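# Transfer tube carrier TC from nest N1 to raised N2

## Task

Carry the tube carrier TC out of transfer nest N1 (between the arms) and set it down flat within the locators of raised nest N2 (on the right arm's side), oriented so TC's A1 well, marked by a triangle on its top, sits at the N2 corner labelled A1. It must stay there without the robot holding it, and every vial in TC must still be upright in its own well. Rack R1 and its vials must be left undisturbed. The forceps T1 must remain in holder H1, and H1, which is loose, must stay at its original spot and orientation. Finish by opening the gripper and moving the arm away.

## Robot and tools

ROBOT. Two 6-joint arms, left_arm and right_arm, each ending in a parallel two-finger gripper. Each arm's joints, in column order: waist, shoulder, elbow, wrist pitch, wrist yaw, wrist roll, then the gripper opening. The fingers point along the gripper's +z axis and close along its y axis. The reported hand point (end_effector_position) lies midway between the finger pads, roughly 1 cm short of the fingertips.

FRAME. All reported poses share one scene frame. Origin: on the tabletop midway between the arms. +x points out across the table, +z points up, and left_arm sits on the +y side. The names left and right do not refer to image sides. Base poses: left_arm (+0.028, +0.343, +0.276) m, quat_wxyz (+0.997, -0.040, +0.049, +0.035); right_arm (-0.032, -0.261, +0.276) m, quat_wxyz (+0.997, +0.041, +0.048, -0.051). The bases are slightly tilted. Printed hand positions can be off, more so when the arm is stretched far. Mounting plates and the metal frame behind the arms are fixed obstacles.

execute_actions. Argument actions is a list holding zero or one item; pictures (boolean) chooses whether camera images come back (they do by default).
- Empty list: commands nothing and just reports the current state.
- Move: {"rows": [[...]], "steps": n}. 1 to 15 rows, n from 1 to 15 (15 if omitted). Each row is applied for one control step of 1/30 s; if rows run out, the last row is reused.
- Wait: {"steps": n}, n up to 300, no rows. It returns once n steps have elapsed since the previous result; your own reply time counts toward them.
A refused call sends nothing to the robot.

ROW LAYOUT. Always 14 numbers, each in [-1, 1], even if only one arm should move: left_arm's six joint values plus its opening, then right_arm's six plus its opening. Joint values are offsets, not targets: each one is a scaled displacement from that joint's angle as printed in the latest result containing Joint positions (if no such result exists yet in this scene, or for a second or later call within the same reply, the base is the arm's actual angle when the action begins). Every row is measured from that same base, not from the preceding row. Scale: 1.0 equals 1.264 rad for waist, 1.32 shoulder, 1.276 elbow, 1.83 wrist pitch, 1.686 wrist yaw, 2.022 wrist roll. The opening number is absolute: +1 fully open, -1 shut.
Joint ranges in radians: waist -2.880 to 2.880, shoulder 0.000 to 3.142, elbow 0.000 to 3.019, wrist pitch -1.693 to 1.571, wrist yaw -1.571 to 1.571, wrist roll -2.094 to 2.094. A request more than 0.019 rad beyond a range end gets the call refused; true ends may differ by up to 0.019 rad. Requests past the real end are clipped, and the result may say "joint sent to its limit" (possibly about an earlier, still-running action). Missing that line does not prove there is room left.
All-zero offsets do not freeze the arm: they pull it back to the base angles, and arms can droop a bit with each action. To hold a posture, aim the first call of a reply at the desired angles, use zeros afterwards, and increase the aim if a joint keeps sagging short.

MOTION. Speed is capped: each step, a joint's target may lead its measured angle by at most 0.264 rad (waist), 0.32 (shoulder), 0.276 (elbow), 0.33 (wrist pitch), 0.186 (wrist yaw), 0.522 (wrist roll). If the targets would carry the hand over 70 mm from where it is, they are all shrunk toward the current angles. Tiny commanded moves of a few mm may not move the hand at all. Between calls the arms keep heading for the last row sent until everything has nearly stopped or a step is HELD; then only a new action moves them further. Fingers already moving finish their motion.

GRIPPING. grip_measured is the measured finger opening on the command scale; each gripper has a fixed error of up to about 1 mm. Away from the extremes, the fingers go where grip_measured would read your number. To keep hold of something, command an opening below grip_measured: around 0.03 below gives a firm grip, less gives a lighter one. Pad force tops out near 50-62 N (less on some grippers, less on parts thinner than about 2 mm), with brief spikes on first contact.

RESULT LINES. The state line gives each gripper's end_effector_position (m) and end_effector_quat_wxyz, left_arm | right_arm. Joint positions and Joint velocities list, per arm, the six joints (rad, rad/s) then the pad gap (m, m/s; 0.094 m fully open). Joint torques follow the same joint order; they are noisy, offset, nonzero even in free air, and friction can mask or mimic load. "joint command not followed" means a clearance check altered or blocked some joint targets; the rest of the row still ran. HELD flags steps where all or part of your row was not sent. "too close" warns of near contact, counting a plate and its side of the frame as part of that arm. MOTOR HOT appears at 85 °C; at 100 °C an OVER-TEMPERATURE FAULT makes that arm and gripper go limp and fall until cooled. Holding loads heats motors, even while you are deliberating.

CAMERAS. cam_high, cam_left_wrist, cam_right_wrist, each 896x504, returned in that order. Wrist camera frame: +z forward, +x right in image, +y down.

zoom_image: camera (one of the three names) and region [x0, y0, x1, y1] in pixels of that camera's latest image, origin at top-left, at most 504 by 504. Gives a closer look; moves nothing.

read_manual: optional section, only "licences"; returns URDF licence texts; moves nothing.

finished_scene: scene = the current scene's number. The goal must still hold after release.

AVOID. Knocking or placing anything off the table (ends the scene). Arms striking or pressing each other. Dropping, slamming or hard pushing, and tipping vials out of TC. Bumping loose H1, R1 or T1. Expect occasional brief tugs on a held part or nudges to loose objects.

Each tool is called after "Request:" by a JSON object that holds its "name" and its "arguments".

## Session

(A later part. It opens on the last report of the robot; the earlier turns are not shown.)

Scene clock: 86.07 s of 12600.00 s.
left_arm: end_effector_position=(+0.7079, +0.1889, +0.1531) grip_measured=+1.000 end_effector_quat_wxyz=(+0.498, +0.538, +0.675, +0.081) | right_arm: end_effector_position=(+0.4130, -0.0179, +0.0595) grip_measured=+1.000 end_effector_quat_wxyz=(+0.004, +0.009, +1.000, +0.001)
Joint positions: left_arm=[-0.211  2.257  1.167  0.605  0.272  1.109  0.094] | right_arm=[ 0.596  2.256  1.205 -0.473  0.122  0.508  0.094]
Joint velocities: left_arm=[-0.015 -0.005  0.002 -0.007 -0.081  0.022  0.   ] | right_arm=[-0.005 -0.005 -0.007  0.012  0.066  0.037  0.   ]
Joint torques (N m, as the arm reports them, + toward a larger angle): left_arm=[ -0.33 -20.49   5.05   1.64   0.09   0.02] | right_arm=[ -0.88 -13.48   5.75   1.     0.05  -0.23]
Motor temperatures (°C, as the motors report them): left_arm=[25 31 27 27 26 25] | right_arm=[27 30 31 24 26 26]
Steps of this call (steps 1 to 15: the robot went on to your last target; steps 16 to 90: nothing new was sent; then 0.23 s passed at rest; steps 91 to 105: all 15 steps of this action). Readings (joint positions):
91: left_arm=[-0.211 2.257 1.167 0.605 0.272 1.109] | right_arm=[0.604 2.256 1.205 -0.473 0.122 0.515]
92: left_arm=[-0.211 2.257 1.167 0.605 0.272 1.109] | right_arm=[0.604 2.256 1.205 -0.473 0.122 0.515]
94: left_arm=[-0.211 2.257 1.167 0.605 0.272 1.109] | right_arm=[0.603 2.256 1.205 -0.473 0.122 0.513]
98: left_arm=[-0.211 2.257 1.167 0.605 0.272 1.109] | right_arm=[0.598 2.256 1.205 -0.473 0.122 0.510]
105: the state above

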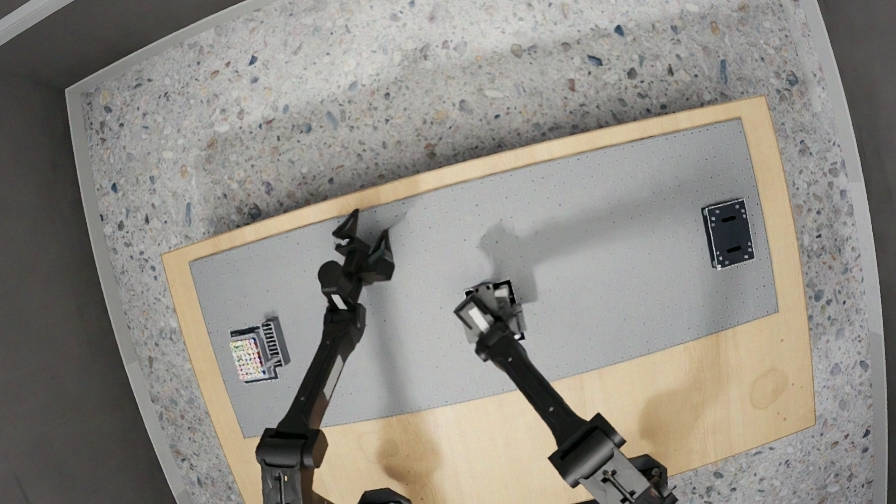

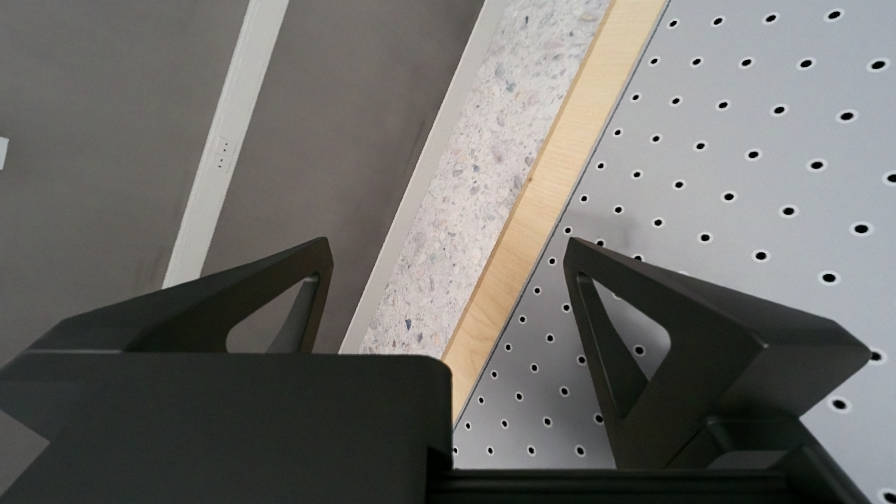

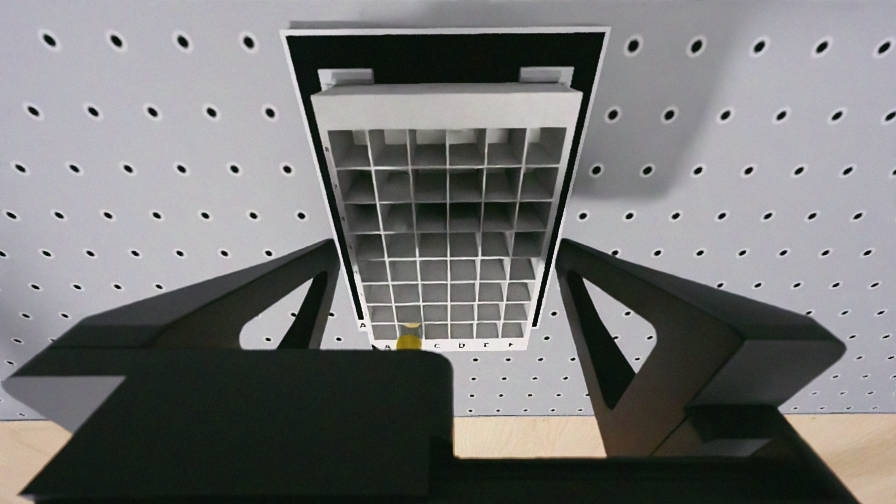

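Request:
{"name": "execute_actions", "arguments": {"actions": [{"rows":[[0,0,0,0,0,0,1,-0.007,0.008,0.02,0.008,0,-0.004,1],[0,0,0,0,0,0,1,-0.007,0.012,0.021,0.01,0,-0.004,1],[0,0,0,0,0,0,1,-0.008,0.016,0.022,0.012,0,-0.004,1],[0,0,0,0,0,0,1,-0.008,0.02,0.023,0.014,0,-0.004,1],[0,0,0,0,0,0,1,-0.008,0.024,0.0245,0.016,0,-0.004,1],[0,0,0,0,0,0,1,-0.009,0.028,0.026,0.018,0,-0.004,1],[0,0,0,0,0,0,1,-0.009,0.032,0.027,0.02,0,-0.004,1],[0,0,0,0,0,0,1,-0.009,0.036,0.028,0.022,0,-0.004,1],[0,0,0,0,0,0,1,-0.01,0.04,0.029,0.024,0,-0.004,1],[0,0,0,0,0,0,1,-0.01,0.044,0.0305,0.026,0,-0.004,1],[0,0,0,0,0,0,1,-0.01,0.048,0.032,0.028,0,-0.004,1],[0,0,0,0,0,0,1,-0.01,0.052,0.033,0.03,0,-0.004,1],[0,0,0,0,0,0,1,-0.01,0.055,0.034,0.031,0,-0.004,1]],"steps":15}], "pictures": false}}

Request:
{"name": "execute_actions", "arguments": {"actions": [{"steps":12}]}}

Scene clock: 92.13 s of 12600.00 s.
left_arm: end_effector_position=(+0.7079, +0.1889, +0.1531) grip_measured=+1.000 end_effector_quat_wxyz=(+0.498, +0.538, +0.675, +0.081) | right_arm: end_effector_position=(+0.4087, -0.0171, +0.0338) grip_measured=+1.000 end_effector_quat_wxyz=(+0.001, +0.009, +1.000, +0.000)
Joint positions: left_arm=[-0.211  2.257  1.167  0.605  0.272  1.109  0.094] | right_arm=[ 0.595  2.314  1.218 -0.432  0.122  0.508  0.094]
Joint velocities: left_arm=[-0.015 -0.005 -0.022 -0.012 -0.007 -0.051  0.   ] | right_arm=[-0.005  0.142 -0.007  0.032 -0.066 -0.066  0.   ]
Joint torques (N m, as the arm reports them, + toward a larger angle): left_arm=[ -0.62 -20.75   4.97   1.73   0.1   -0.04] | right_arm=[ -1.32 -13.49   6.36   1.17   0.06  -0.12]
Motor temperatures (°C, as the motors report them): left_arm=[25 31 27 27 26 25] | right_arm=[27 30 31 24 26 26]
Steps of this call (steps 1 to 15: the robot went on to your last target; steps 16 to 90: nothing new was sent; then 2.57 s passed at rest; steps 91 to 105: all 15 steps of this action). Readings (joint positions):
91: left_arm=[-0.211 2.257 1.167 0.605 0.272 1.109] | right_arm=[0.596 2.256 1.205 -0.473 0.122 0.508]
92: left_arm=[-0.211 2.257 1.167 0.605 0.272 1.109] | right_arm=[0.596 2.256 1.205 -0.472 0.122 0.508]
94: left_arm=[-0.211 2.257 1.167 0.605 0.272 1.109] | right_arm=[0.596 2.257 1.205 -0.468 0.122 0.508]
98: left_arm=[-0.211 2.257 1.167 0.605 0.272 1.109] | right_arm=[0.596 2.271 1.210 -0.454 0.122 0.508]
105: the state above

Scene clock: 92.53 s of 12600.00 s.
left_arm: end_effector_position=(+0.7079, +0.1889, +0.1531) grip_measured=+1.000 end_effector_quat_wxyz=(+0.498, +0.538, +0.675, +0.081) | right_arm: end_effector_position=(+0.4088, -0.0174, +0.0313) grip_measured=+1.000 end_effector_quat_wxyz=(+0.001, +0.010, +1.000, -0.000)
Joint positions: left_arm=[-0.211  2.257  1.167  0.605  0.272  1.109  0.094] | right_arm=[ 0.594  2.32   1.222 -0.43   0.122  0.508  0.094]
Joint velocities: left_arm=[-0.015 -0.005  0.012 -0.002 -0.007 -0.066  0.   ] | right_arm=[-0.015 -0.005  0.012 -0.002  0.007 -0.022  0.   ]
Joint torques (N m, as the arm reports them, + toward a larger angle): left_arm=[ -0.21 -20.08   4.89   1.82   0.1   -0.05] | right_arm=[ -1.32 -12.78   6.07   1.18   0.07  -0.14]
Motor temperatures (°C, as the motors report them): left_arm=[25 31 27 27 26 25] | right_arm=[27 30 31 24 26 26]
Steps of this call (steps 1 to 12: the robot went on to your last target). Readings (joint positions):
1: left_arm=[-0.211 2.257 1.167 0.605 0.272 1.109] | right_arm=[0.595 2.318 1.218 -0.432 0.122 0.508]
2: left_arm=[-0.211 2.257 1.167 0.605 0.272 1.109] | right_arm=[0.595 2.320 1.218 -0.432 0.122 0.508]
4: left_arm=[-0.211 2.257 1.167 0.605 0.272 1.109] | right_arm=[0.594 2.320 1.221 -0.431 0.122 0.508]
8: left_arm=[-0.211 2.257 1.167 0.605 0.272 1.109] | right_arm=[0.594 2.320 1.222 -0.430 0.122 0.508]
12: the state above

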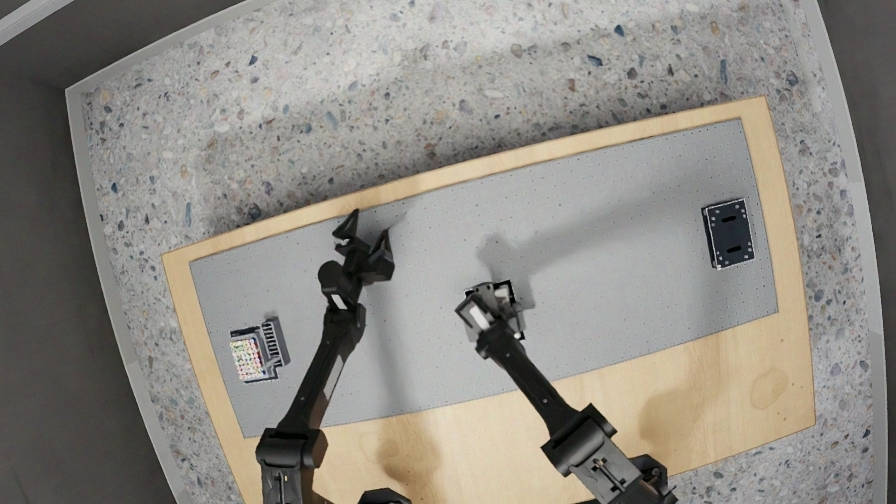

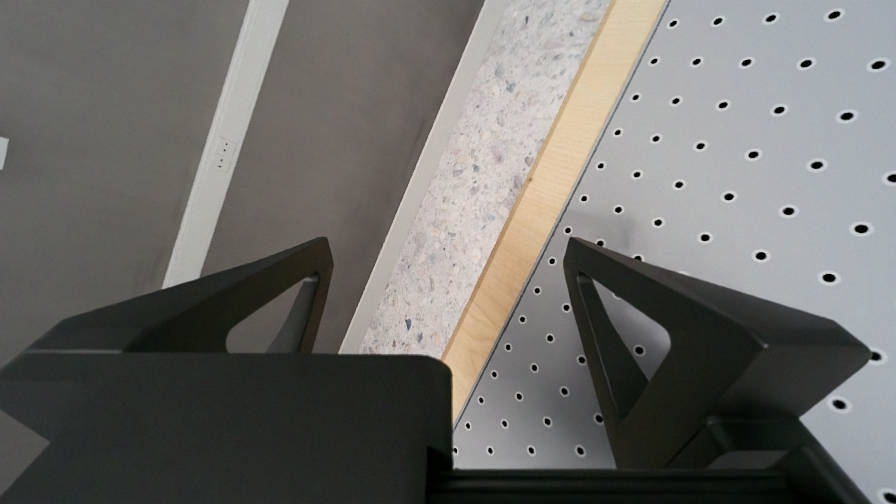

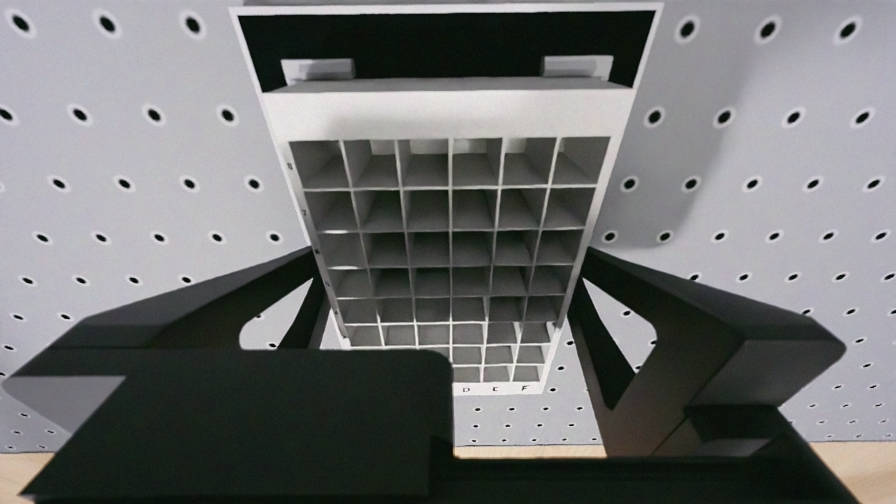

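Request:
{"name": "execute_actions", "arguments": {"actions": [{"rows":[[0,0,0,0,0,0,1,0,0.002,0.016,0.006,0,0,0.94],[0,0,0,0,0,0,1,0,0.002,0.016,0.006,0,0,0.9],[0,0,0,0,0,0,1,0,0.002,0.016,0.006,0,0,0.87],[0,0,0,0,0,0,1,0,0.002,0.016,0.006,0,0,0.85],[0,0,0,0,0,0,1,0,0.002,0.016,0.006,0,0,0.83],[0,0,0,0,0,0,1,0,0.002,0.016,0.006,0,0,0.82],[0,0,0,0,0,0,1,0,0.002,0.016,0.006,0,0,0.81],[0,0,0,0,0,0,1,0,0.002,0.016,0.006,0,0,0.8],[0,0,0,0,0,0,1,0,0.002,0.016,0.006,0,0,0.79],[0,0,0,0,0,0,1,0,0.002,0.016,0.006,0,0,0.78]],"steps":15}]}}

Scene clock: 98.13 s of 12600.00 s.
left_arm: end_effector_position=(+0.7079, +0.1889, +0.1531) grip_measured=+1.000 end_effector_quat_wxyz=(+0.498, +0.538, +0.675, +0.081) | right_arm: end_effector_position=(+0.4089, -0.0177, +0.0313) grip_measured=+0.805 end_effector_quat_wxyz=(+0.001, +0.010, +1.000, -0.001)
Joint positions: left_arm=[-0.211  2.257  1.167  0.605  0.272  1.109  0.094] | right_arm=[ 0.594  2.32   1.222 -0.43   0.124  0.508  0.085]
Joint velocities: left_arm=[ 0.005  0.024  0.007  0.002 -0.051  0.037  0.   ] | right_arm=[-0.005 -0.015 -0.002 -0.002 -0.022 -0.007 -0.001]
Joint torques (N m, as the arm reports them, + toward a larger angle): left_arm=[ -0.16 -20.22   5.02   1.77   0.08  -0.05] | right_arm=[ -0.42 -13.67   5.48   0.99  -0.02  -0.05]
Motor temperatures (°C, as the motors report them): left_arm=[25 31 27 27 26 25] | right_arm=[27 31 30 24 26 26]
Steps of this call (steps 1 to 15: the robot went on to your last target; steps 16 to 90: nothing new was sent; then 2.10 s passed at rest; steps 91 to 105: all 15 steps of this action). Readings (joint positions):
91: left_arm=[-0.211 2.257 1.167 0.605 0.272 1.109] | right_arm=[0.594 2.320 1.222 -0.430 0.122 0.508]
92: left_arm=[-0.211 2.257 1.167 0.605 0.272 1.109] | right_arm=[0.594 2.320 1.222 -0.430 0.122 0.508]
94: left_arm=[-0.211 2.257 1.167 0.605 0.272 1.109] | right_arm=[0.594 2.320 1.222 -0.430 0.122 0.508]
98: left_arm=[-0.211 2.257 1.167 0.605 0.272 1.109] | right_arm=[0.594 2.320 1.222 -0.430 0.124 0.508]
105: the state above

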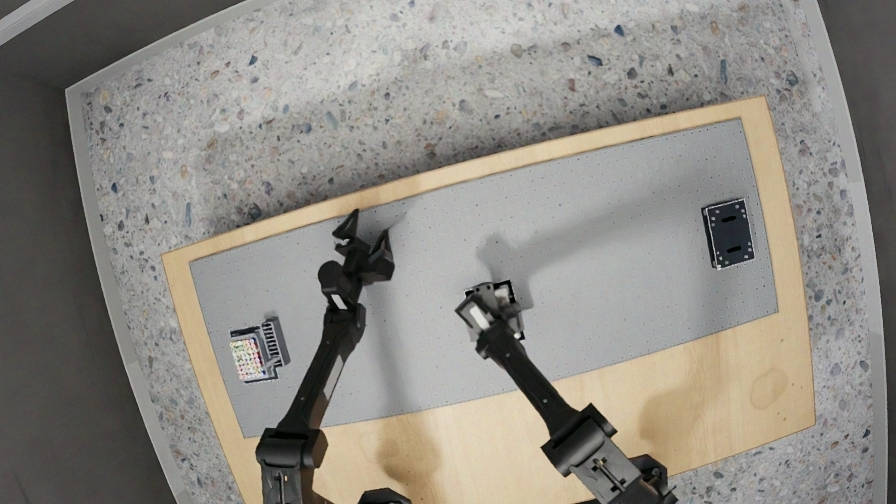

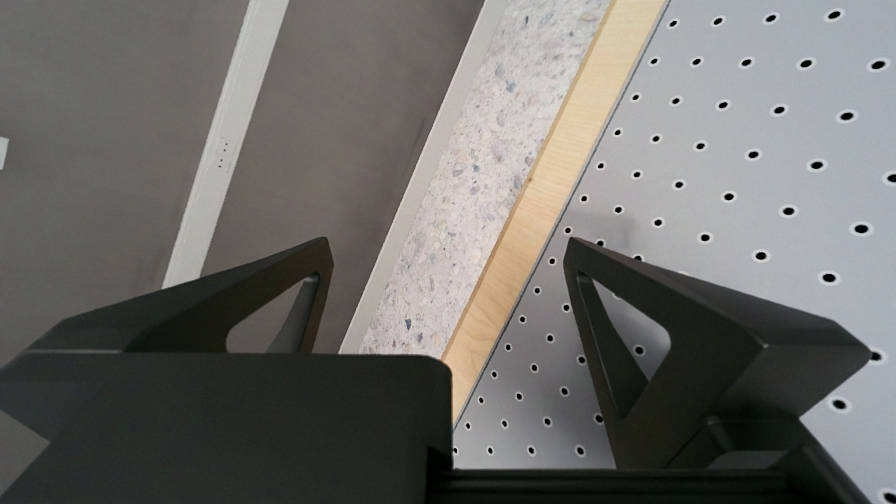

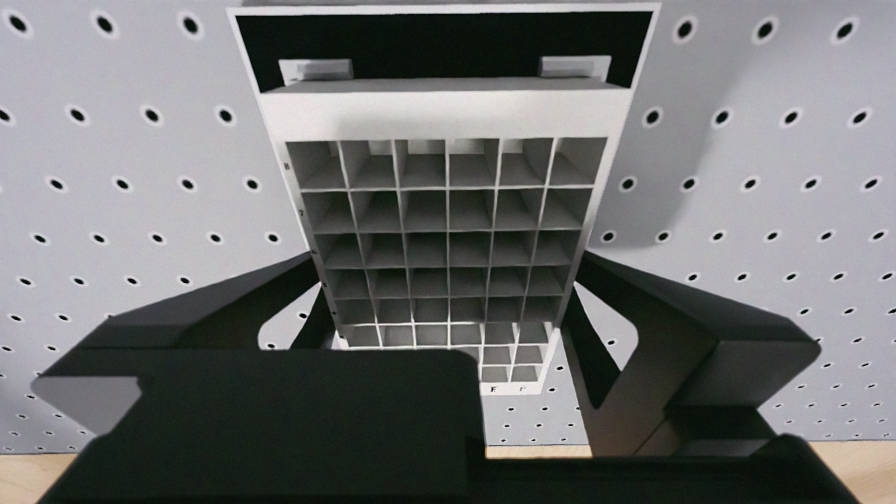

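Request:
{"name": "execute_actions", "arguments": {"actions": [{"rows":[[0,0,0,0,0,0,1,0.006,-0.012,0.012,0.004,0,0.004,0.77],[0,0,0,0,0,0,1,0.006,-0.017,0.011,0.002,0,0.004,0.77],[0,0,0,0,0,0,1,0.007,-0.022,0.009,0,0,0.005,0.77],[0,0,0,0,0,0,1,0.007,-0.028,0.007,-0.003,0,0.005,0.77],[0,0,0,0,0,0,1,0.008,-0.034,0.005,-0.006,0,0.006,0.77],[0,0,0,0,0,0,1,0.008,-0.04,0.003,-0.009,0,0.006,0.77],[0,0,0,0,0,0,1,0.009,-0.046,0.001,-0.012,0,0.007,0.77],[0,0,0,0,0,0,1,0.01,-0.052,-0.001,-0.015,0,0.007,0.77],[0,0,0,0,0,0,1,0.01,-0.058,-0.003,-0.018,0,0.008,0.77],[0,0,0,0,0,0,1,0.011,-0.064,-0.005,-0.021,0,0.008,0.77],[0,0,0,0,0,0,1,0.012,-0.07,-0.007,-0.024,0,0.009,0.77],[0,0,0,0,0,0,1,0.012,-0.076,-0.009,-0.027,0,0.009,0.77],[0,0,0,0,0,0,1,0.013,-0.082,-0.011,-0.03,0,0.01,0.77],[0,0,0,0,0,0,1,0.014,-0.088,-0.013,-0.033,0,0.01,0.77],[0,0,0,0,0,0,1,0.014,-0.092,-0.015,-0.035,0,0.01,0.77]],"steps":15}], "pictures": false}}

Request:
{"name": "execute_actions", "arguments": {"actions": [{"steps":12}]}}

Scene clock: 113.53 s of 12600.00 s.
left_arm: end_effector_position=(+0.7079, +0.1889, +0.1531) grip_measured=+1.000 end_effector_quat_wxyz=(+0.498, +0.538, +0.675, +0.081) | right_arm: end_effector_position=(+0.4175, -0.0168, +0.0628) grip_measured=+0.805 end_effector_quat_wxyz=(+0.008, +0.011, +1.000, +0.003)
Joint positions: left_arm=[-0.211  2.257  1.167  0.605  0.272  1.109  0.094] | right_arm=[ 0.595  2.25   1.21  -0.473  0.124  0.51   0.085]
Joint velocities: left_arm=[-0.024 -0.005 -0.002 -0.007 -0.007  0.037  0.   ] | right_arm=[ 0.015 -0.347 -0.042 -0.139 -0.051  0.095 -0.001]
Joint torques (N m, as the arm reports them, + toward a larger angle): left_arm=[ -0.1  -20.44   4.98   1.79   0.12  -0.03] | right_arm=[  0.81 -15.81   3.69   0.06   0.05   0.12]
Motor temperatures (°C, as the motors report them): left_arm=[25 31 27 27 26 25] | right_arm=[27 31 30 24 26 26]
Steps of this call (steps 1 to 15: the robot went on to your last target; steps 16 to 90: nothing new was sent; then 11.90 s passed at rest; steps 91 to 105: all 15 steps of this action). Readings (joint positions):
91: left_arm=[-0.211 2.257 1.167 0.605 0.272 1.109] | right_arm=[0.594 2.320 1.222 -0.430 0.124 0.508]
92: left_arm=[-0.211 2.257 1.167 0.605 0.272 1.109] | right_arm=[0.594 2.320 1.222 -0.430 0.124 0.508]
94: left_arm=[-0.211 2.257 1.167 0.605 0.272 1.109] | right_arm=[0.594 2.320 1.222 -0.430 0.124 0.508]
98: left_arm=[-0.211 2.257 1.167 0.605 0.272 1.109] | right_arm=[0.594 2.313 1.222 -0.439 0.124 0.508]
105: the state above

Scene clock: 113.93 s of 12600.00 s.
left_arm: end_effector_position=(+0.7079, +0.1889, +0.1531) grip_measured=+1.000 end_effector_quat_wxyz=(+0.498, +0.538, +0.675, +0.081) | right_arm: end_effector_position=(+0.4242, -0.0135, +0.0797) grip_measured=+0.805 end_effector_quat_wxyz=(+0.018, +0.011, +1.000, +0.008)
Joint positions: left_arm=[-0.211  2.257  1.167  0.605  0.272  1.109  0.094] | right_arm=[ 0.599  2.214  1.206 -0.483  0.124  0.511  0.085]
Joint velocities: left_arm=[-0.015 -0.005 -0.007 -0.027 -0.037 -0.051  0.   ] | right_arm=[ 0.024  0.005 -0.012 -0.002  0.007 -0.051 -0.   ]
Joint torques (N m, as the arm reports them, + toward a larger angle): left_arm=[ -1.07 -20.89   4.95   1.76   0.1   -0.01] | right_arm=[  0.12 -14.59   4.11   0.1    0.04   0.12]
Motor temperatures (°C, as the motors report them): left_arm=[25 31 27 27 26 25] | right_arm=[27 31 30 24 26 26]
Steps of this call (steps 1 to 12: the robot went on to your last target). Readings (joint positions):
1: left_arm=[-0.211 2.257 1.167 0.605 0.272 1.109] | right_arm=[0.596 2.240 1.209 -0.477 0.124 0.510]
2: left_arm=[-0.211 2.257 1.167 0.605 0.272 1.109] | right_arm=[0.597 2.231 1.209 -0.479 0.124 0.510]
4: left_arm=[-0.211 2.257 1.167 0.605 0.272 1.109] | right_arm=[0.598 2.219 1.209 -0.480 0.124 0.511]
8: left_arm=[-0.211 2.257 1.167 0.605 0.272 1.109] | right_arm=[0.599 2.214 1.208 -0.480 0.124 0.511]
12: the state above

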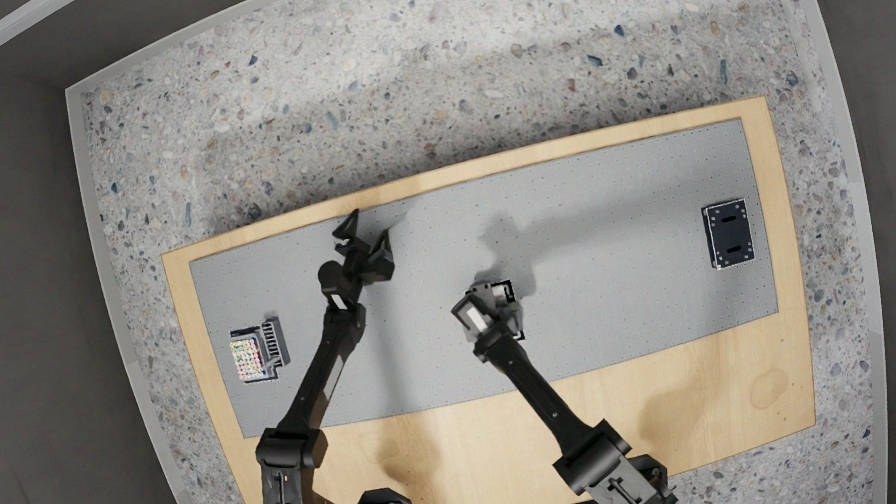

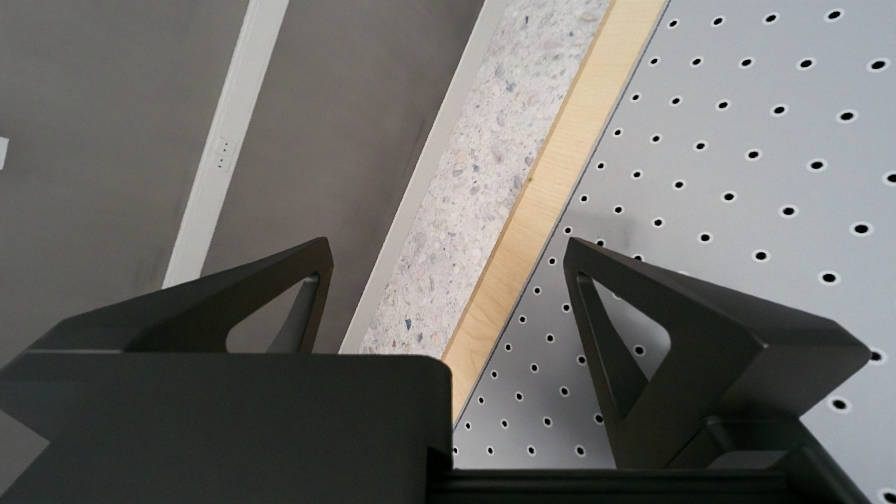

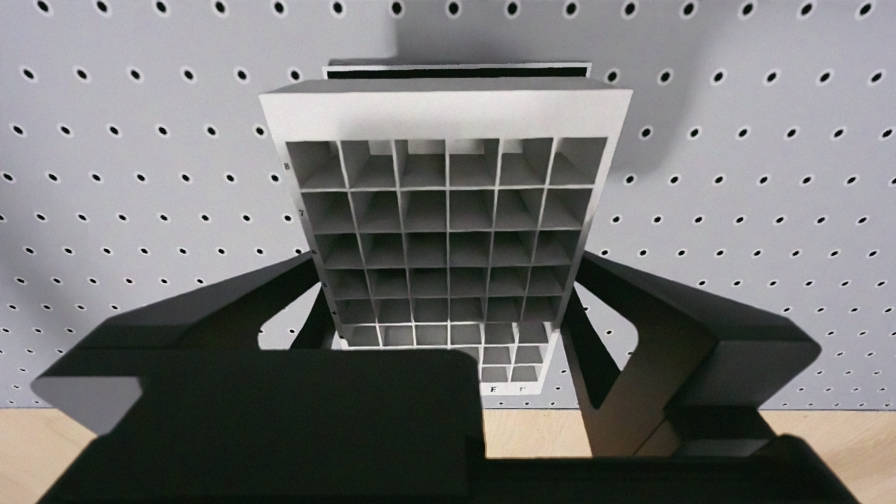

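Request:
{"name": "execute_actions", "arguments": {"actions": [{"rows":[[0,0,0,0,0,0,1,0,-0.015,0,-0.014,0,0,0.77],[0,0,0,0,0,0,1,0,-0.022,0,-0.02,0,0,0.77],[0,0,0,0,0,0,1,0,-0.032,0,-0.028,0,0,0.77],[0,0,0,0,0,0,1,0,-0.044,0,-0.038,0,0,0.77],[0,0,0,0,0,0,1,0,-0.057,0,-0.048,0,0,0.77],[0,0,0,0,0,0,1,0,-0.07,0,-0.059,0,0,0.77],[0,0,0,0,0,0,1,-0.005,-0.084,0,-0.07,0,0,0.77],[0,0,0,0,0,0,1,-0.01,-0.098,0,-0.081,0,-0.005,0.77],[0,0,0,0,0,0,1,-0.016,-0.112,0,-0.092,0,-0.01,0.77],[0,0,0,0,0,0,1,-0.024,-0.125,0,-0.103,0,-0.015,0.77],[0,0,0,0,0,0,1,-0.032,-0.138,0,-0.113,0,-0.02,0.77],[0,0,0,0,0,0,1,-0.042,-0.15,0,-0.123,0,-0.026,0.77],[0,0,0,0,0,0,1,-0.052,-0.16,0,-0.131,0,-0.032,0.77],[0,0,0,0,0,0,1,-0.062,-0.168,0,-0.137,0,-0.038,0.77],[0,0,0,0,0,0,1,-0.07,-0.173,0,-0.141,0,-0.044,0.77]],"steps":15}], "pictures": false}}

Request:
{"name": "execute_actions", "arguments": {"actions": [{"steps":12}], "pictures": false}}

Scene clock: 124.57 s of 12600.00 s.
left_arm: end_effector_position=(+0.7079, +0.1889, +0.1531) grip_measured=+1.000 end_effector_quat_wxyz=(+0.498, +0.538, +0.675, +0.081) | right_arm: end_effector_position=(+0.4331, -0.0446, +0.1640) grip_measured=+0.805 end_effector_quat_wxyz=(-0.003, +0.012, +1.000, -0.004)
Joint positions: left_arm=[-0.211  2.257  1.167  0.605  0.272  1.109  0.094] | right_arm=[ 0.557  2.032  1.202 -0.704  0.124  0.476  0.085]
Joint velocities: left_arm=[-0.015  0.005 -0.017  0.012 -0.007 -0.051  0.   ] | right_arm=[-0.386 -0.63  -0.017 -0.325 -0.066 -0.286  0.001]
Joint torques (N m, as the arm reports them, + toward a larger angle): left_arm=[ -0.19 -20.37   4.92   1.68   0.12  -0.02] | right_arm=[ -2.12 -14.07   5.85   0.12   0.04  -0.2 ]
Motor temperatures (°C, as the motors report them): left_arm=[25 32 27 27 26 25] | right_arm=[27 31 30 24 26 26]
Steps of this call (steps 1 to 30: the robot went on to your last target; steps 31 to 90: nothing new was sent; then 7.13 s passed at rest; steps 91 to 105: all 15 steps of this action). Readings (joint positions):
91: left_arm=[-0.211 2.257 1.167 0.605 0.272 1.109] | right_arm=[0.599 2.214 1.206 -0.484 0.124 0.511]
92: left_arm=[-0.211 2.257 1.167 0.605 0.272 1.109] | right_arm=[0.599 2.214 1.206 -0.490 0.124 0.511]
94: left_arm=[-0.211 2.257 1.167 0.605 0.272 1.109] | right_arm=[0.599 2.212 1.206 -0.511 0.124 0.511]
98: left_arm=[-0.211 2.257 1.167 0.605 0.272 1.109] | right_arm=[0.599 2.180 1.203 -0.581 0.124 0.511]
105: the state above

Scene clock: 124.97 s of 12600.00 s.
left_arm: end_effector_position=(+0.7079, +0.1889, +0.1531) grip_measured=+1.000 end_effector_quat_wxyz=(+0.498, +0.538, +0.675, +0.081) | right_arm: end_effector_position=(+0.4505, -0.0722, +0.1852) grip_measured=+0.805 end_effector_quat_wxyz=(+0.007, +0.024, +1.000, -0.001)
Joint positions: left_arm=[-0.211  2.257  1.167  0.605  0.272  1.109  0.094] | right_arm=[ 0.501  1.981  1.202 -0.728  0.124  0.442  0.085]
Joint velocities: left_arm=[ 0.015  0.005 -0.012 -0.017  0.007 -0.037  0.   ] | right_arm=[-0.024 -0.015 -0.002  0.012 -0.051 -0.066  0.   ]
Joint torques (N m, as the arm reports them, + toward a larger angle): left_arm=[ -0.56 -20.49   5.02   1.88   0.11  -0.02] | right_arm=[ -0.08 -12.52   6.28   0.06   0.08  -0.21]
Motor temperatures (°C, as the motors report them): left_arm=[25 32 27 27 26 25] | right_arm=[27 31 30 24 26 26]
Steps of this call (steps 1 to 12: the robot went on to your last target). Readings (joint positions):
1: left_arm=[-0.211 2.257 1.167 0.605 0.272 1.109] | right_arm=[0.544 2.013 1.202 -0.713 0.124 0.469]
2: left_arm=[-0.211 2.257 1.167 0.605 0.272 1.109] | right_arm=[0.531 1.998 1.202 -0.718 0.124 0.463]
4: left_arm=[-0.211 2.257 1.167 0.605 0.272 1.109] | right_arm=[0.510 1.980 1.202 -0.722 0.124 0.455]
8: left_arm=[-0.211 2.257 1.167 0.605 0.272 1.109] | right_arm=[0.499 1.981 1.202 -0.728 0.124 0.446]
12: the state above

Request:
{"name": "execute_actions", "arguments": {"actions": [{"rows":[[0,0,0,0,0,0,1,-0.01,0,0.02,-0.005,-0.005,-0.01,0.77],[0,0,0,0,0,0,1,-0.022,0.002,0.025,-0.007,-0.006,-0.02,0.77],[0,0,0,0,0,0,1,-0.04,0.004,0.031,-0.009,-0.008,-0.032,0.77],[0,0,0,0,0,0,1,-0.062,0.005,0.038,-0.012,-0.01,-0.046,0.77],[0,0,0,0,0,0,1,-0.087,0.007,0.046,-0.015,-0.011,-0.063,0.77],[0,0,0,0,0,0,1,-0.115,0.01,0.055,-0.018,-0.013,-0.082,0.77],[0,0,0,0,0,0,1,-0.147,0.012,0.066,-0.022,-0.016,-0.104,0.77],[0,0,0,0,0,0,1,-0.18,0.015,0.077,-0.026,-0.018,-0.126,0.77],[0,0,0,0,0,0,1,-0.215,0.018,0.088,-0.03,-0.021,-0.15,0.77],[0,0,0,0,0,0,1,-0.25,0.021,0.1,-0.034,-0.023,-0.174,0.77],[0,0,0,0,0,0,1,-0.287,0.024,0.112,-0.038,-0.026,-0.199,0.77],[0,0,0,0,0,0,1,-0.324,0.028,0.124,-0.042,-0.029,-0.224,0.77],[0,0,0,0,0,0,1,-0.361,0.031,0.136,-0.047,-0.032,-0.25,0.77],[0,0,0,0,0,0,1,-0.398,0.034,0.148,-0.051,-0.034,-0.275,0.77],[0,0,0,0,0,0,1,-0.435,0.037,0.16,-0.055,-0.037,-0.3,0.77]],"steps":15}], "pictures": false}}

Request:
{"name": "execute_actions", "arguments": {"actions": [{"steps":30}], "pictures": false}}

Scene clock: 132.90 s of 12600.00 s.
left_arm: end_effector_position=(+0.7079, +0.1889, +0.1531) grip_measured=+1.000 end_effector_quat_wxyz=(+0.498, +0.538, +0.675, +0.081) | right_arm: end_effector_position=(+0.5083, -0.2421, +0.1758) grip_measured=+0.805 end_effector_quat_wxyz=(-0.008, +0.054, +0.998, +0.007)
Joint positions: left_arm=[-0.211  2.257  1.167  0.605  0.272  1.109  0.094] | right_arm=[ 0.15   2.004  1.283 -0.776  0.077  0.153  0.085]
Joint velocities: left_arm=[-0.005 -0.015  0.012  0.002 -0.037  0.022  0.   ] | right_arm=[-1.197  0.063  0.295 -0.139 -0.11  -0.945  0.001]
Joint torques (N m, as the arm reports them, + toward a larger angle): left_arm=[ -0.09 -20.86   5.04   1.77   0.09   0.  ] | right_arm=[ -1.28 -13.33   9.31   0.02  -0.08  -0.18]
Motor temperatures (°C, as the motors report them): left_arm=[25 32 27 27 26 25] | right_arm=[27 31 30 24 26 26]
Steps of this call (steps 1 to 30: the robot went on to your last target; steps 31 to 90: nothing new was sent; then 4.43 s passed at rest; steps 91 to 105: all 15 steps of this action). Readings (joint positions):
91: left_arm=[-0.211 2.257 1.167 0.605 0.272 1.109] | right_arm=[0.501 1.981 1.202 -0.728 0.122 0.439]
92: left_arm=[-0.211 2.257 1.167 0.605 0.272 1.109] | right_arm=[0.499 1.981 1.202 -0.728 0.119 0.436]
94: left_arm=[-0.211 2.257 1.167 0.605 0.272 1.109] | right_arm=[0.489 1.981 1.202 -0.731 0.110 0.418]
98: left_arm=[-0.211 2.257 1.167 0.605 0.272 1.109] | right_arm=[0.408 1.987 1.219 -0.749 0.097 0.339]
105: the state above

Scene clock: 133.90 s of 12600.00 s.
left_arm: end_effector_position=(+0.7079, +0.1889, +0.1531) grip_measured=+1.000 end_effector_quat_wxyz=(+0.498, +0.538, +0.675, +0.081) | right_arm: end_effector_position=(+0.5309, -0.3521, +0.1800) grip_measured=+0.805 end_effector_quat_wxyz=(-0.001, +0.002, +1.000, +0.005)
Joint positions: left_arm=[-0.211  2.257  1.167  0.605  0.272  1.109  0.094] | right_arm=[-0.046  2.025  1.372 -0.816  0.063 -0.147  0.085]
Joint velocities: left_arm=[-0.005 -0.005 -0.012 -0.007 -0.022  0.007  0.   ] | right_arm=[-0.005 -0.015 -0.012  0.002  0.037  0.066  0.001]
Joint torques (N m, as the arm reports them, + toward a larger angle): left_arm=[ -0.09 -20.52   4.92   1.74   0.14  -0.04] | right_arm=[ -1.38 -14.15   9.21   0.07  -0.11  -0.23]
Motor temperatures (°C, as the motors report them): left_arm=[25 32 27 27 26 25] | right_arm=[27 31 30 24 26 26]
Steps of this call (steps 1 to 30: the robot went on to your last target). Readings (joint positions):
1: left_arm=[-0.211 2.257 1.167 0.605 0.272 1.109] | right_arm=[0.111 2.007 1.294 -0.781 0.073 0.122]
2: left_arm=[-0.211 2.257 1.167 0.605 0.272 1.109] | right_arm=[0.071 2.010 1.307 -0.787 0.071 0.087]
4: left_arm=[-0.211 2.257 1.167 0.605 0.272 1.109] | right_arm=[-0.004 2.018 1.337 -0.803 0.067 0.010]
8: left_arm=[-0.211 2.257 1.167 0.605 0.272 1.109] | right_arm=[-0.096 2.024 1.371 -0.810 0.067 -0.081]
30: the state above

Request:
{"name": "execute_actions", "arguments": {"actions": [{"rows":[[0,0,0,0,0,0,1,-0.008,0.003,0.022,-0.003,-0.001,-0.01,0.77],[0,0,0,0,0,0,1,-0.018,0.005,0.026,-0.004,-0.002,-0.017,0.77],[0,0,0,0,0,0,1,-0.032,0.008,0.032,-0.006,-0.003,-0.026,0.77],[0,0,0,0,0,0,1,-0.048,0.011,0.039,-0.008,-0.004,-0.036,0.77],[0,0,0,0,0,0,1,-0.066,0.015,0.047,-0.01,-0.005,-0.048,0.77],[0,0,0,0,0,0,1,-0.086,0.019,0.055,-0.013,-0.007,-0.06,0.77],[0,0,0,0,0,0,1,-0.107,0.023,0.064,-0.015,-0.008,-0.073,0.77],[0,0,0,0,0,0,1,-0.128,0.027,0.073,-0.018,-0.01,-0.086,0.77],[0,0,0,0,0,0,1,-0.149,0.031,0.082,-0.02,-0.012,-0.1,0.77],[0,0,0,0,0,0,1,-0.169,0.035,0.091,-0.023,-0.013,-0.113,0.77],[0,0,0,0,0,0,1,-0.188,0.039,0.099,-0.025,-0.015,-0.125,0.77],[0,0,0,0,0,0,1,-0.205,0.042,0.106,-0.027,-0.016,-0.136,0.77],[0,0,0,0,0,0,1,-0.22,0.045,0.113,-0.029,-0.017,-0.145,0.77],[0,0,0,0,0,0,1,-0.232,0.047,0.118,-0.031,-0.018,-0.153,0.77],[0,0,0,0,0,0,1,-0.24,0.048,0.122,-0.032,-0.019,-0.158,0.77]],"steps":15}], "pictures": false}}

Request:
{"name": "execute_actions", "arguments": {"actions": [{"steps":12}], "pictures": false}}

Request:
{"name": "execute_actions", "arguments": {"actions": [{"rows":[[0,0,0,0,0,0,1,-0.008,0.003,0.022,-0.003,-0.001,-0.01,0.77],[0,0,0,0,0,0,1,-0.018,0.005,0.026,-0.004,-0.002,-0.017,0.77],[0,0,0,0,0,0,1,-0.032,0.008,0.032,-0.006,-0.003,-0.026,0.77],[0,0,0,0,0,0,1,-0.048,0.011,0.039,-0.008,-0.004,-0.036,0.77],[0,0,0,0,0,0,1,-0.066,0.015,0.047,-0.01,-0.005,-0.048,0.77],[0,0,0,0,0,0,1,-0.086,0.019,0.055,-0.013,-0.007,-0.06,0.77],[0,0,0,0,0,0,1,-0.107,0.023,0.064,-0.015,-0.008,-0.073,0.77],[0,0,0,0,0,0,1,-0.128,0.027,0.073,-0.018,-0.01,-0.086,0.77],[0,0,0,0,0,0,1,-0.149,0.031,0.082,-0.02,-0.012,-0.1,0.77],[0,0,0,0,0,0,1,-0.169,0.035,0.091,-0.023,-0.013,-0.113,0.77],[0,0,0,0,0,0,1,-0.188,0.039,0.099,-0.025,-0.015,-0.125,0.77],[0,0,0,0,0,0,1,-0.205,0.042,0.106,-0.027,-0.016,-0.136,0.77],[0,0,0,0,0,0,1,-0.22,0.045,0.113,-0.029,-0.017,-0.145,0.77],[0,0,0,0,0,0,1,-0.23,0.047,0.118,-0.031,-0.018,-0.153,0.77],[0,0,0,0,0,0,1,-0.235,0.048,0.122,-0.032,-0.019,-0.158,0.77]],"steps":15}], "pictures": false}}

Request:
{"name": "execute_actions", "arguments": {"actions": [{"steps":25}]}}

Scene clock: 144.80 s of 12600.00 s.
left_arm: end_effector_position=(+0.7079, +0.1889, +0.1531) grip_measured=+1.000 end_effector_quat_wxyz=(+0.498, +0.538, +0.675, +0.081) | right_arm: end_effector_position=(+0.5114, -0.5063, +0.1684) grip_measured=+0.805 end_effector_quat_wxyz=(-0.005, +0.026, +1.000, +0.005)
Joint positions: left_arm=[-0.211  2.257  1.167  0.605  0.272  1.109  0.094] | right_arm=[-0.314  2.08   1.47  -0.854  0.038 -0.367  0.085]
Joint velocities: left_arm=[ 0.005 -0.005 -0.012  0.007 -0.095 -0.051  0.   ] | right_arm=[-0.864  0.122  0.271 -0.09  -0.051 -0.593  0.001]
Joint torques (N m, as the arm reports them, + toward a larger angle): left_arm=[ -0.41 -20.5    4.95   1.78   0.12   0.01] | right_arm=[ -0.17 -15.37   9.94  -0.13  -0.33  -0.23]
Motor temperatures (°C, as the motors report them): left_arm=[25 32 27 27 26 25] | right_arm=[27 31 32 24 26 26]
Steps of this call (steps 1 to 15: the robot went on to your last target; steps 16 to 90: nothing new was sent; then 7.40 s passed at rest; steps 91 to 105: all 15 steps of this action). Readings (joint positions):
91: left_arm=[-0.211 2.257 1.167 0.605 0.272 1.109] | right_arm=[-0.046 2.025 1.372 -0.816 0.063 -0.148]
92: left_arm=[-0.211 2.257 1.167 0.605 0.272 1.109] | right_arm=[-0.046 2.025 1.372 -0.816 0.063 -0.150]
94: left_arm=[-0.211 2.257 1.167 0.605 0.272 1.109] | right_arm=[-0.053 2.026 1.372 -0.816 0.059 -0.164]
98: left_arm=[-0.211 2.257 1.167 0.605 0.272 1.109] | right_arm=[-0.110 2.039 1.393 -0.830 0.049 -0.224]
105: the state above

Scene clock: 145.20 s of 12600.00 s.
left_arm: end_effector_position=(+0.7079, +0.1889, +0.1531) grip_measured=+1.000 end_effector_quat_wxyz=(+0.498, +0.538, +0.675, +0.081) | right_arm: end_effector_position=(+0.5039, -0.5325, +0.1695) grip_measured=+0.805 end_effector_quat_wxyz=(-0.005, +0.010, +1.000, +0.004)
Joint positions: left_arm=[-0.211  2.257  1.167  0.605  0.272  1.109  0.094] | right_arm=[-0.359  2.084  1.485 -0.862  0.034 -0.443  0.085]
Joint velocities: left_arm=[-0.024 -0.005  0.012 -0.002 -0.037 -0.022  0.   ] | right_arm=[ 0.171  0.005 -0.017 -0.012 -0.022 -0.051 -0.   ]
Joint torques (N m, as the arm reports them, + toward a larger angle): left_arm=[ -0.42 -20.95   4.87   1.76   0.07  -0.03] | right_arm=[ -2.05 -15.47  10.1    0.    -0.16  -0.23]
Motor temperatures (°C, as the motors report them): left_arm=[25 32 27 27 26 25] | right_arm=[27 31 32 24 26 26]
Steps of this call (steps 1 to 12: the robot went on to your last target). Readings (joint positions):
1: left_arm=[-0.211 2.257 1.167 0.605 0.272 1.109] | right_arm=[-0.341 2.083 1.478 -0.855 0.038 -0.383]
2: left_arm=[-0.211 2.257 1.167 0.605 0.272 1.109] | right_arm=[-0.363 2.084 1.482 -0.856 0.038 -0.396]
4: left_arm=[-0.211 2.257 1.167 0.605 0.272 1.109] | right_arm=[-0.390 2.084 1.485 -0.858 0.038 -0.414]
8: left_arm=[-0.211 2.257 1.167 0.605 0.272 1.109] | right_arm=[-0.386 2.084 1.485 -0.862 0.037 -0.434]
12: the state above

Scene clock: 145.70 s of 12600.00 s.
left_arm: end_effector_position=(+0.7079, +0.1889, +0.1531) grip_measured=+1.000 end_effector_quat_wxyz=(+0.498, +0.538, +0.675, +0.081) | right_arm: end_effector_position=(+0.4362, -0.6714, +0.1615) grip_measured=+0.805 end_effector_quat_wxyz=(-0.008, +0.030, +1.000, +0.005)
Joint positions: left_arm=[-0.211  2.257  1.167  0.605  0.272  1.109  0.094] | right_arm=[-0.614  2.138  1.575 -0.899  0.008 -0.657  0.085]
Joint velocities: left_arm=[-0.005 -0.005  0.002  0.012  0.037 -0.066  0.   ] | right_arm=[-0.874  0.142  0.335 -0.095 -0.007 -0.623 -0.   ]
Joint torques (N m, as the arm reports them, + toward a larger angle): left_arm=[ -0.23 -20.41   4.98   1.77   0.11  -0.06] | right_arm=[ -1.48 -16.16  10.62  -0.06  -0.32  -0.21]
Motor temperatures (°C, as the motors report them): left_arm=[25 32 27 27 26 25] | right_arm=[27 31 32 24 26 26]
Steps of this call (steps 1 to 15: all 15 steps of this action). Readings (joint positions):
1: left_arm=[-0.211 2.257 1.167 0.605 0.272 1.109] | right_arm=[-0.355 2.084 1.485 -0.862 0.034 -0.444]
2: left_arm=[-0.211 2.257 1.167 0.605 0.272 1.109] | right_arm=[-0.353 2.084 1.485 -0.862 0.032 -0.447]
4: left_arm=[-0.211 2.257 1.167 0.605 0.272 1.109] | right_arm=[-0.359 2.085 1.485 -0.863 0.029 -0.461]
8: left_arm=[-0.211 2.257 1.167 0.605 0.272 1.109] | right_arm=[-0.417 2.098 1.505 -0.874 0.020 -0.518]
15: the state above

Scene clock: 146.53 s of 12600.00 s.
left_arm: end_effector_position=(+0.7079, +0.1889, +0.1531) grip_measured=+1.000 end_effector_quat_wxyz=(+0.498, +0.538, +0.675, +0.081) | right_arm: end_effector_position=(+0.4255, -0.6929, +0.1634) grip_measured=+0.805 end_effector_quat_wxyz=(-0.006, +0.004, +1.000, +0.003)
Joint positions: left_arm=[-0.211  2.257  1.167  0.605  0.272  1.109  0.094] | right_arm=[-0.651  2.145  1.597 -0.908  0.004 -0.745  0.085]
Joint velocities: left_arm=[-0.015  0.015 -0.002  0.012  0.066 -0.066  0.   ] | right_arm=[-0.005 -0.005 -0.002 -0.002  0.022 -0.022 -0.002]
Joint torques (N m, as the arm reports them, + toward a larger angle): left_arm=[ -0.36 -20.61   4.95   1.77   0.12  -0.03] | right_arm=[ -2.64 -15.6   10.5   -0.03  -0.15  -0.21]
Motor temperatures (°C, as the motors report them): left_arm=[25 32 27 27 26 25] | right_arm=[27 31 32 24 26 26]
Steps of this call (steps 1 to 25: the robot went on to your last target). Readings (joint positions):
1: left_arm=[-0.211 2.257 1.167 0.605 0.272 1.109] | right_arm=[-0.642 2.142 1.585 -0.901 0.008 -0.674]
2: left_arm=[-0.211 2.257 1.167 0.605 0.272 1.109] | right_arm=[-0.665 2.145 1.592 -0.902 0.008 -0.688]
4: left_arm=[-0.211 2.257 1.167 0.605 0.272 1.109] | right_arm=[-0.697 2.145 1.596 -0.904 0.008 -0.708]
8: left_arm=[-0.211 2.257 1.167 0.605 0.272 1.109] | right_arm=[-0.699 2.145 1.597 -0.908 0.008 -0.729]
25: the state above

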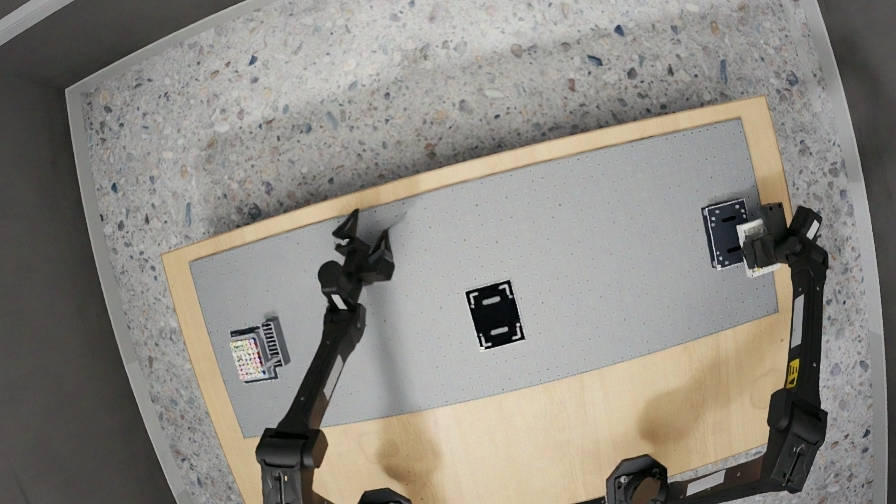

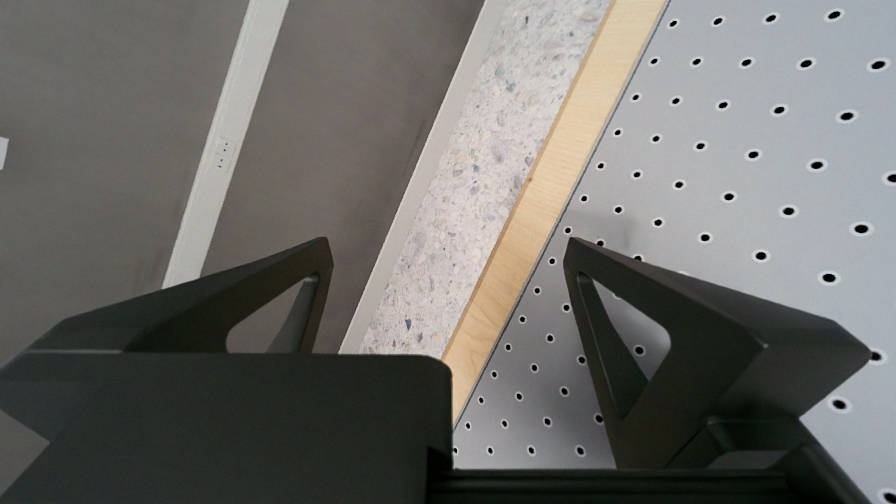

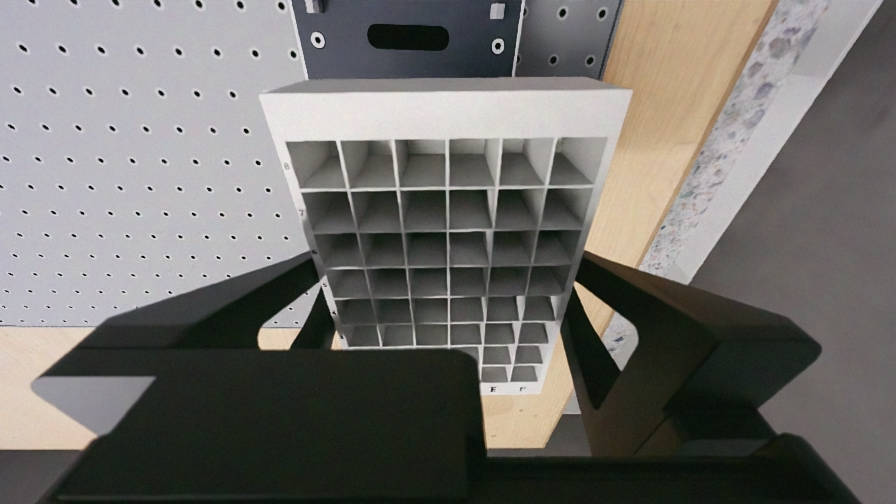

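Request:
{"name": "zoom_image", "arguments": {"camera": "cam_right_wrist", "region": [0, 0, 340, 340]}}

Request:
{"name": "zoom_image", "arguments": {"camera": "cam_right_wrist", "region": [250, 0, 650, 120]}}

Region (0, 0, 340, 340) of cam_right_wrist's 896x504 image, scaled by 1.482, with more detail than that image has.

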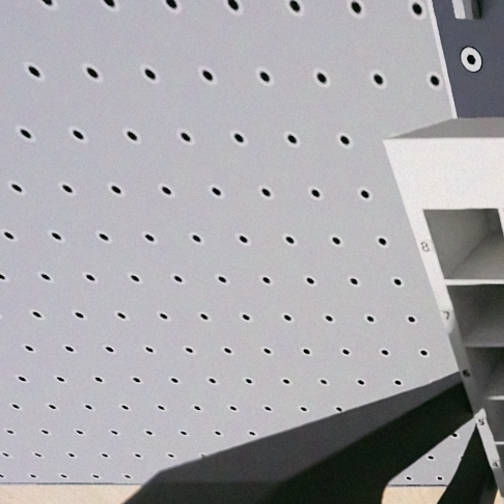

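Region (250, 0, 650, 120) of cam_right_wrist's 896x504 image, scaled by 1.260, with more detail than that image has; it fills the top 151 rows of this view, and the rest is white.

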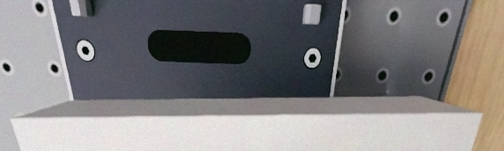

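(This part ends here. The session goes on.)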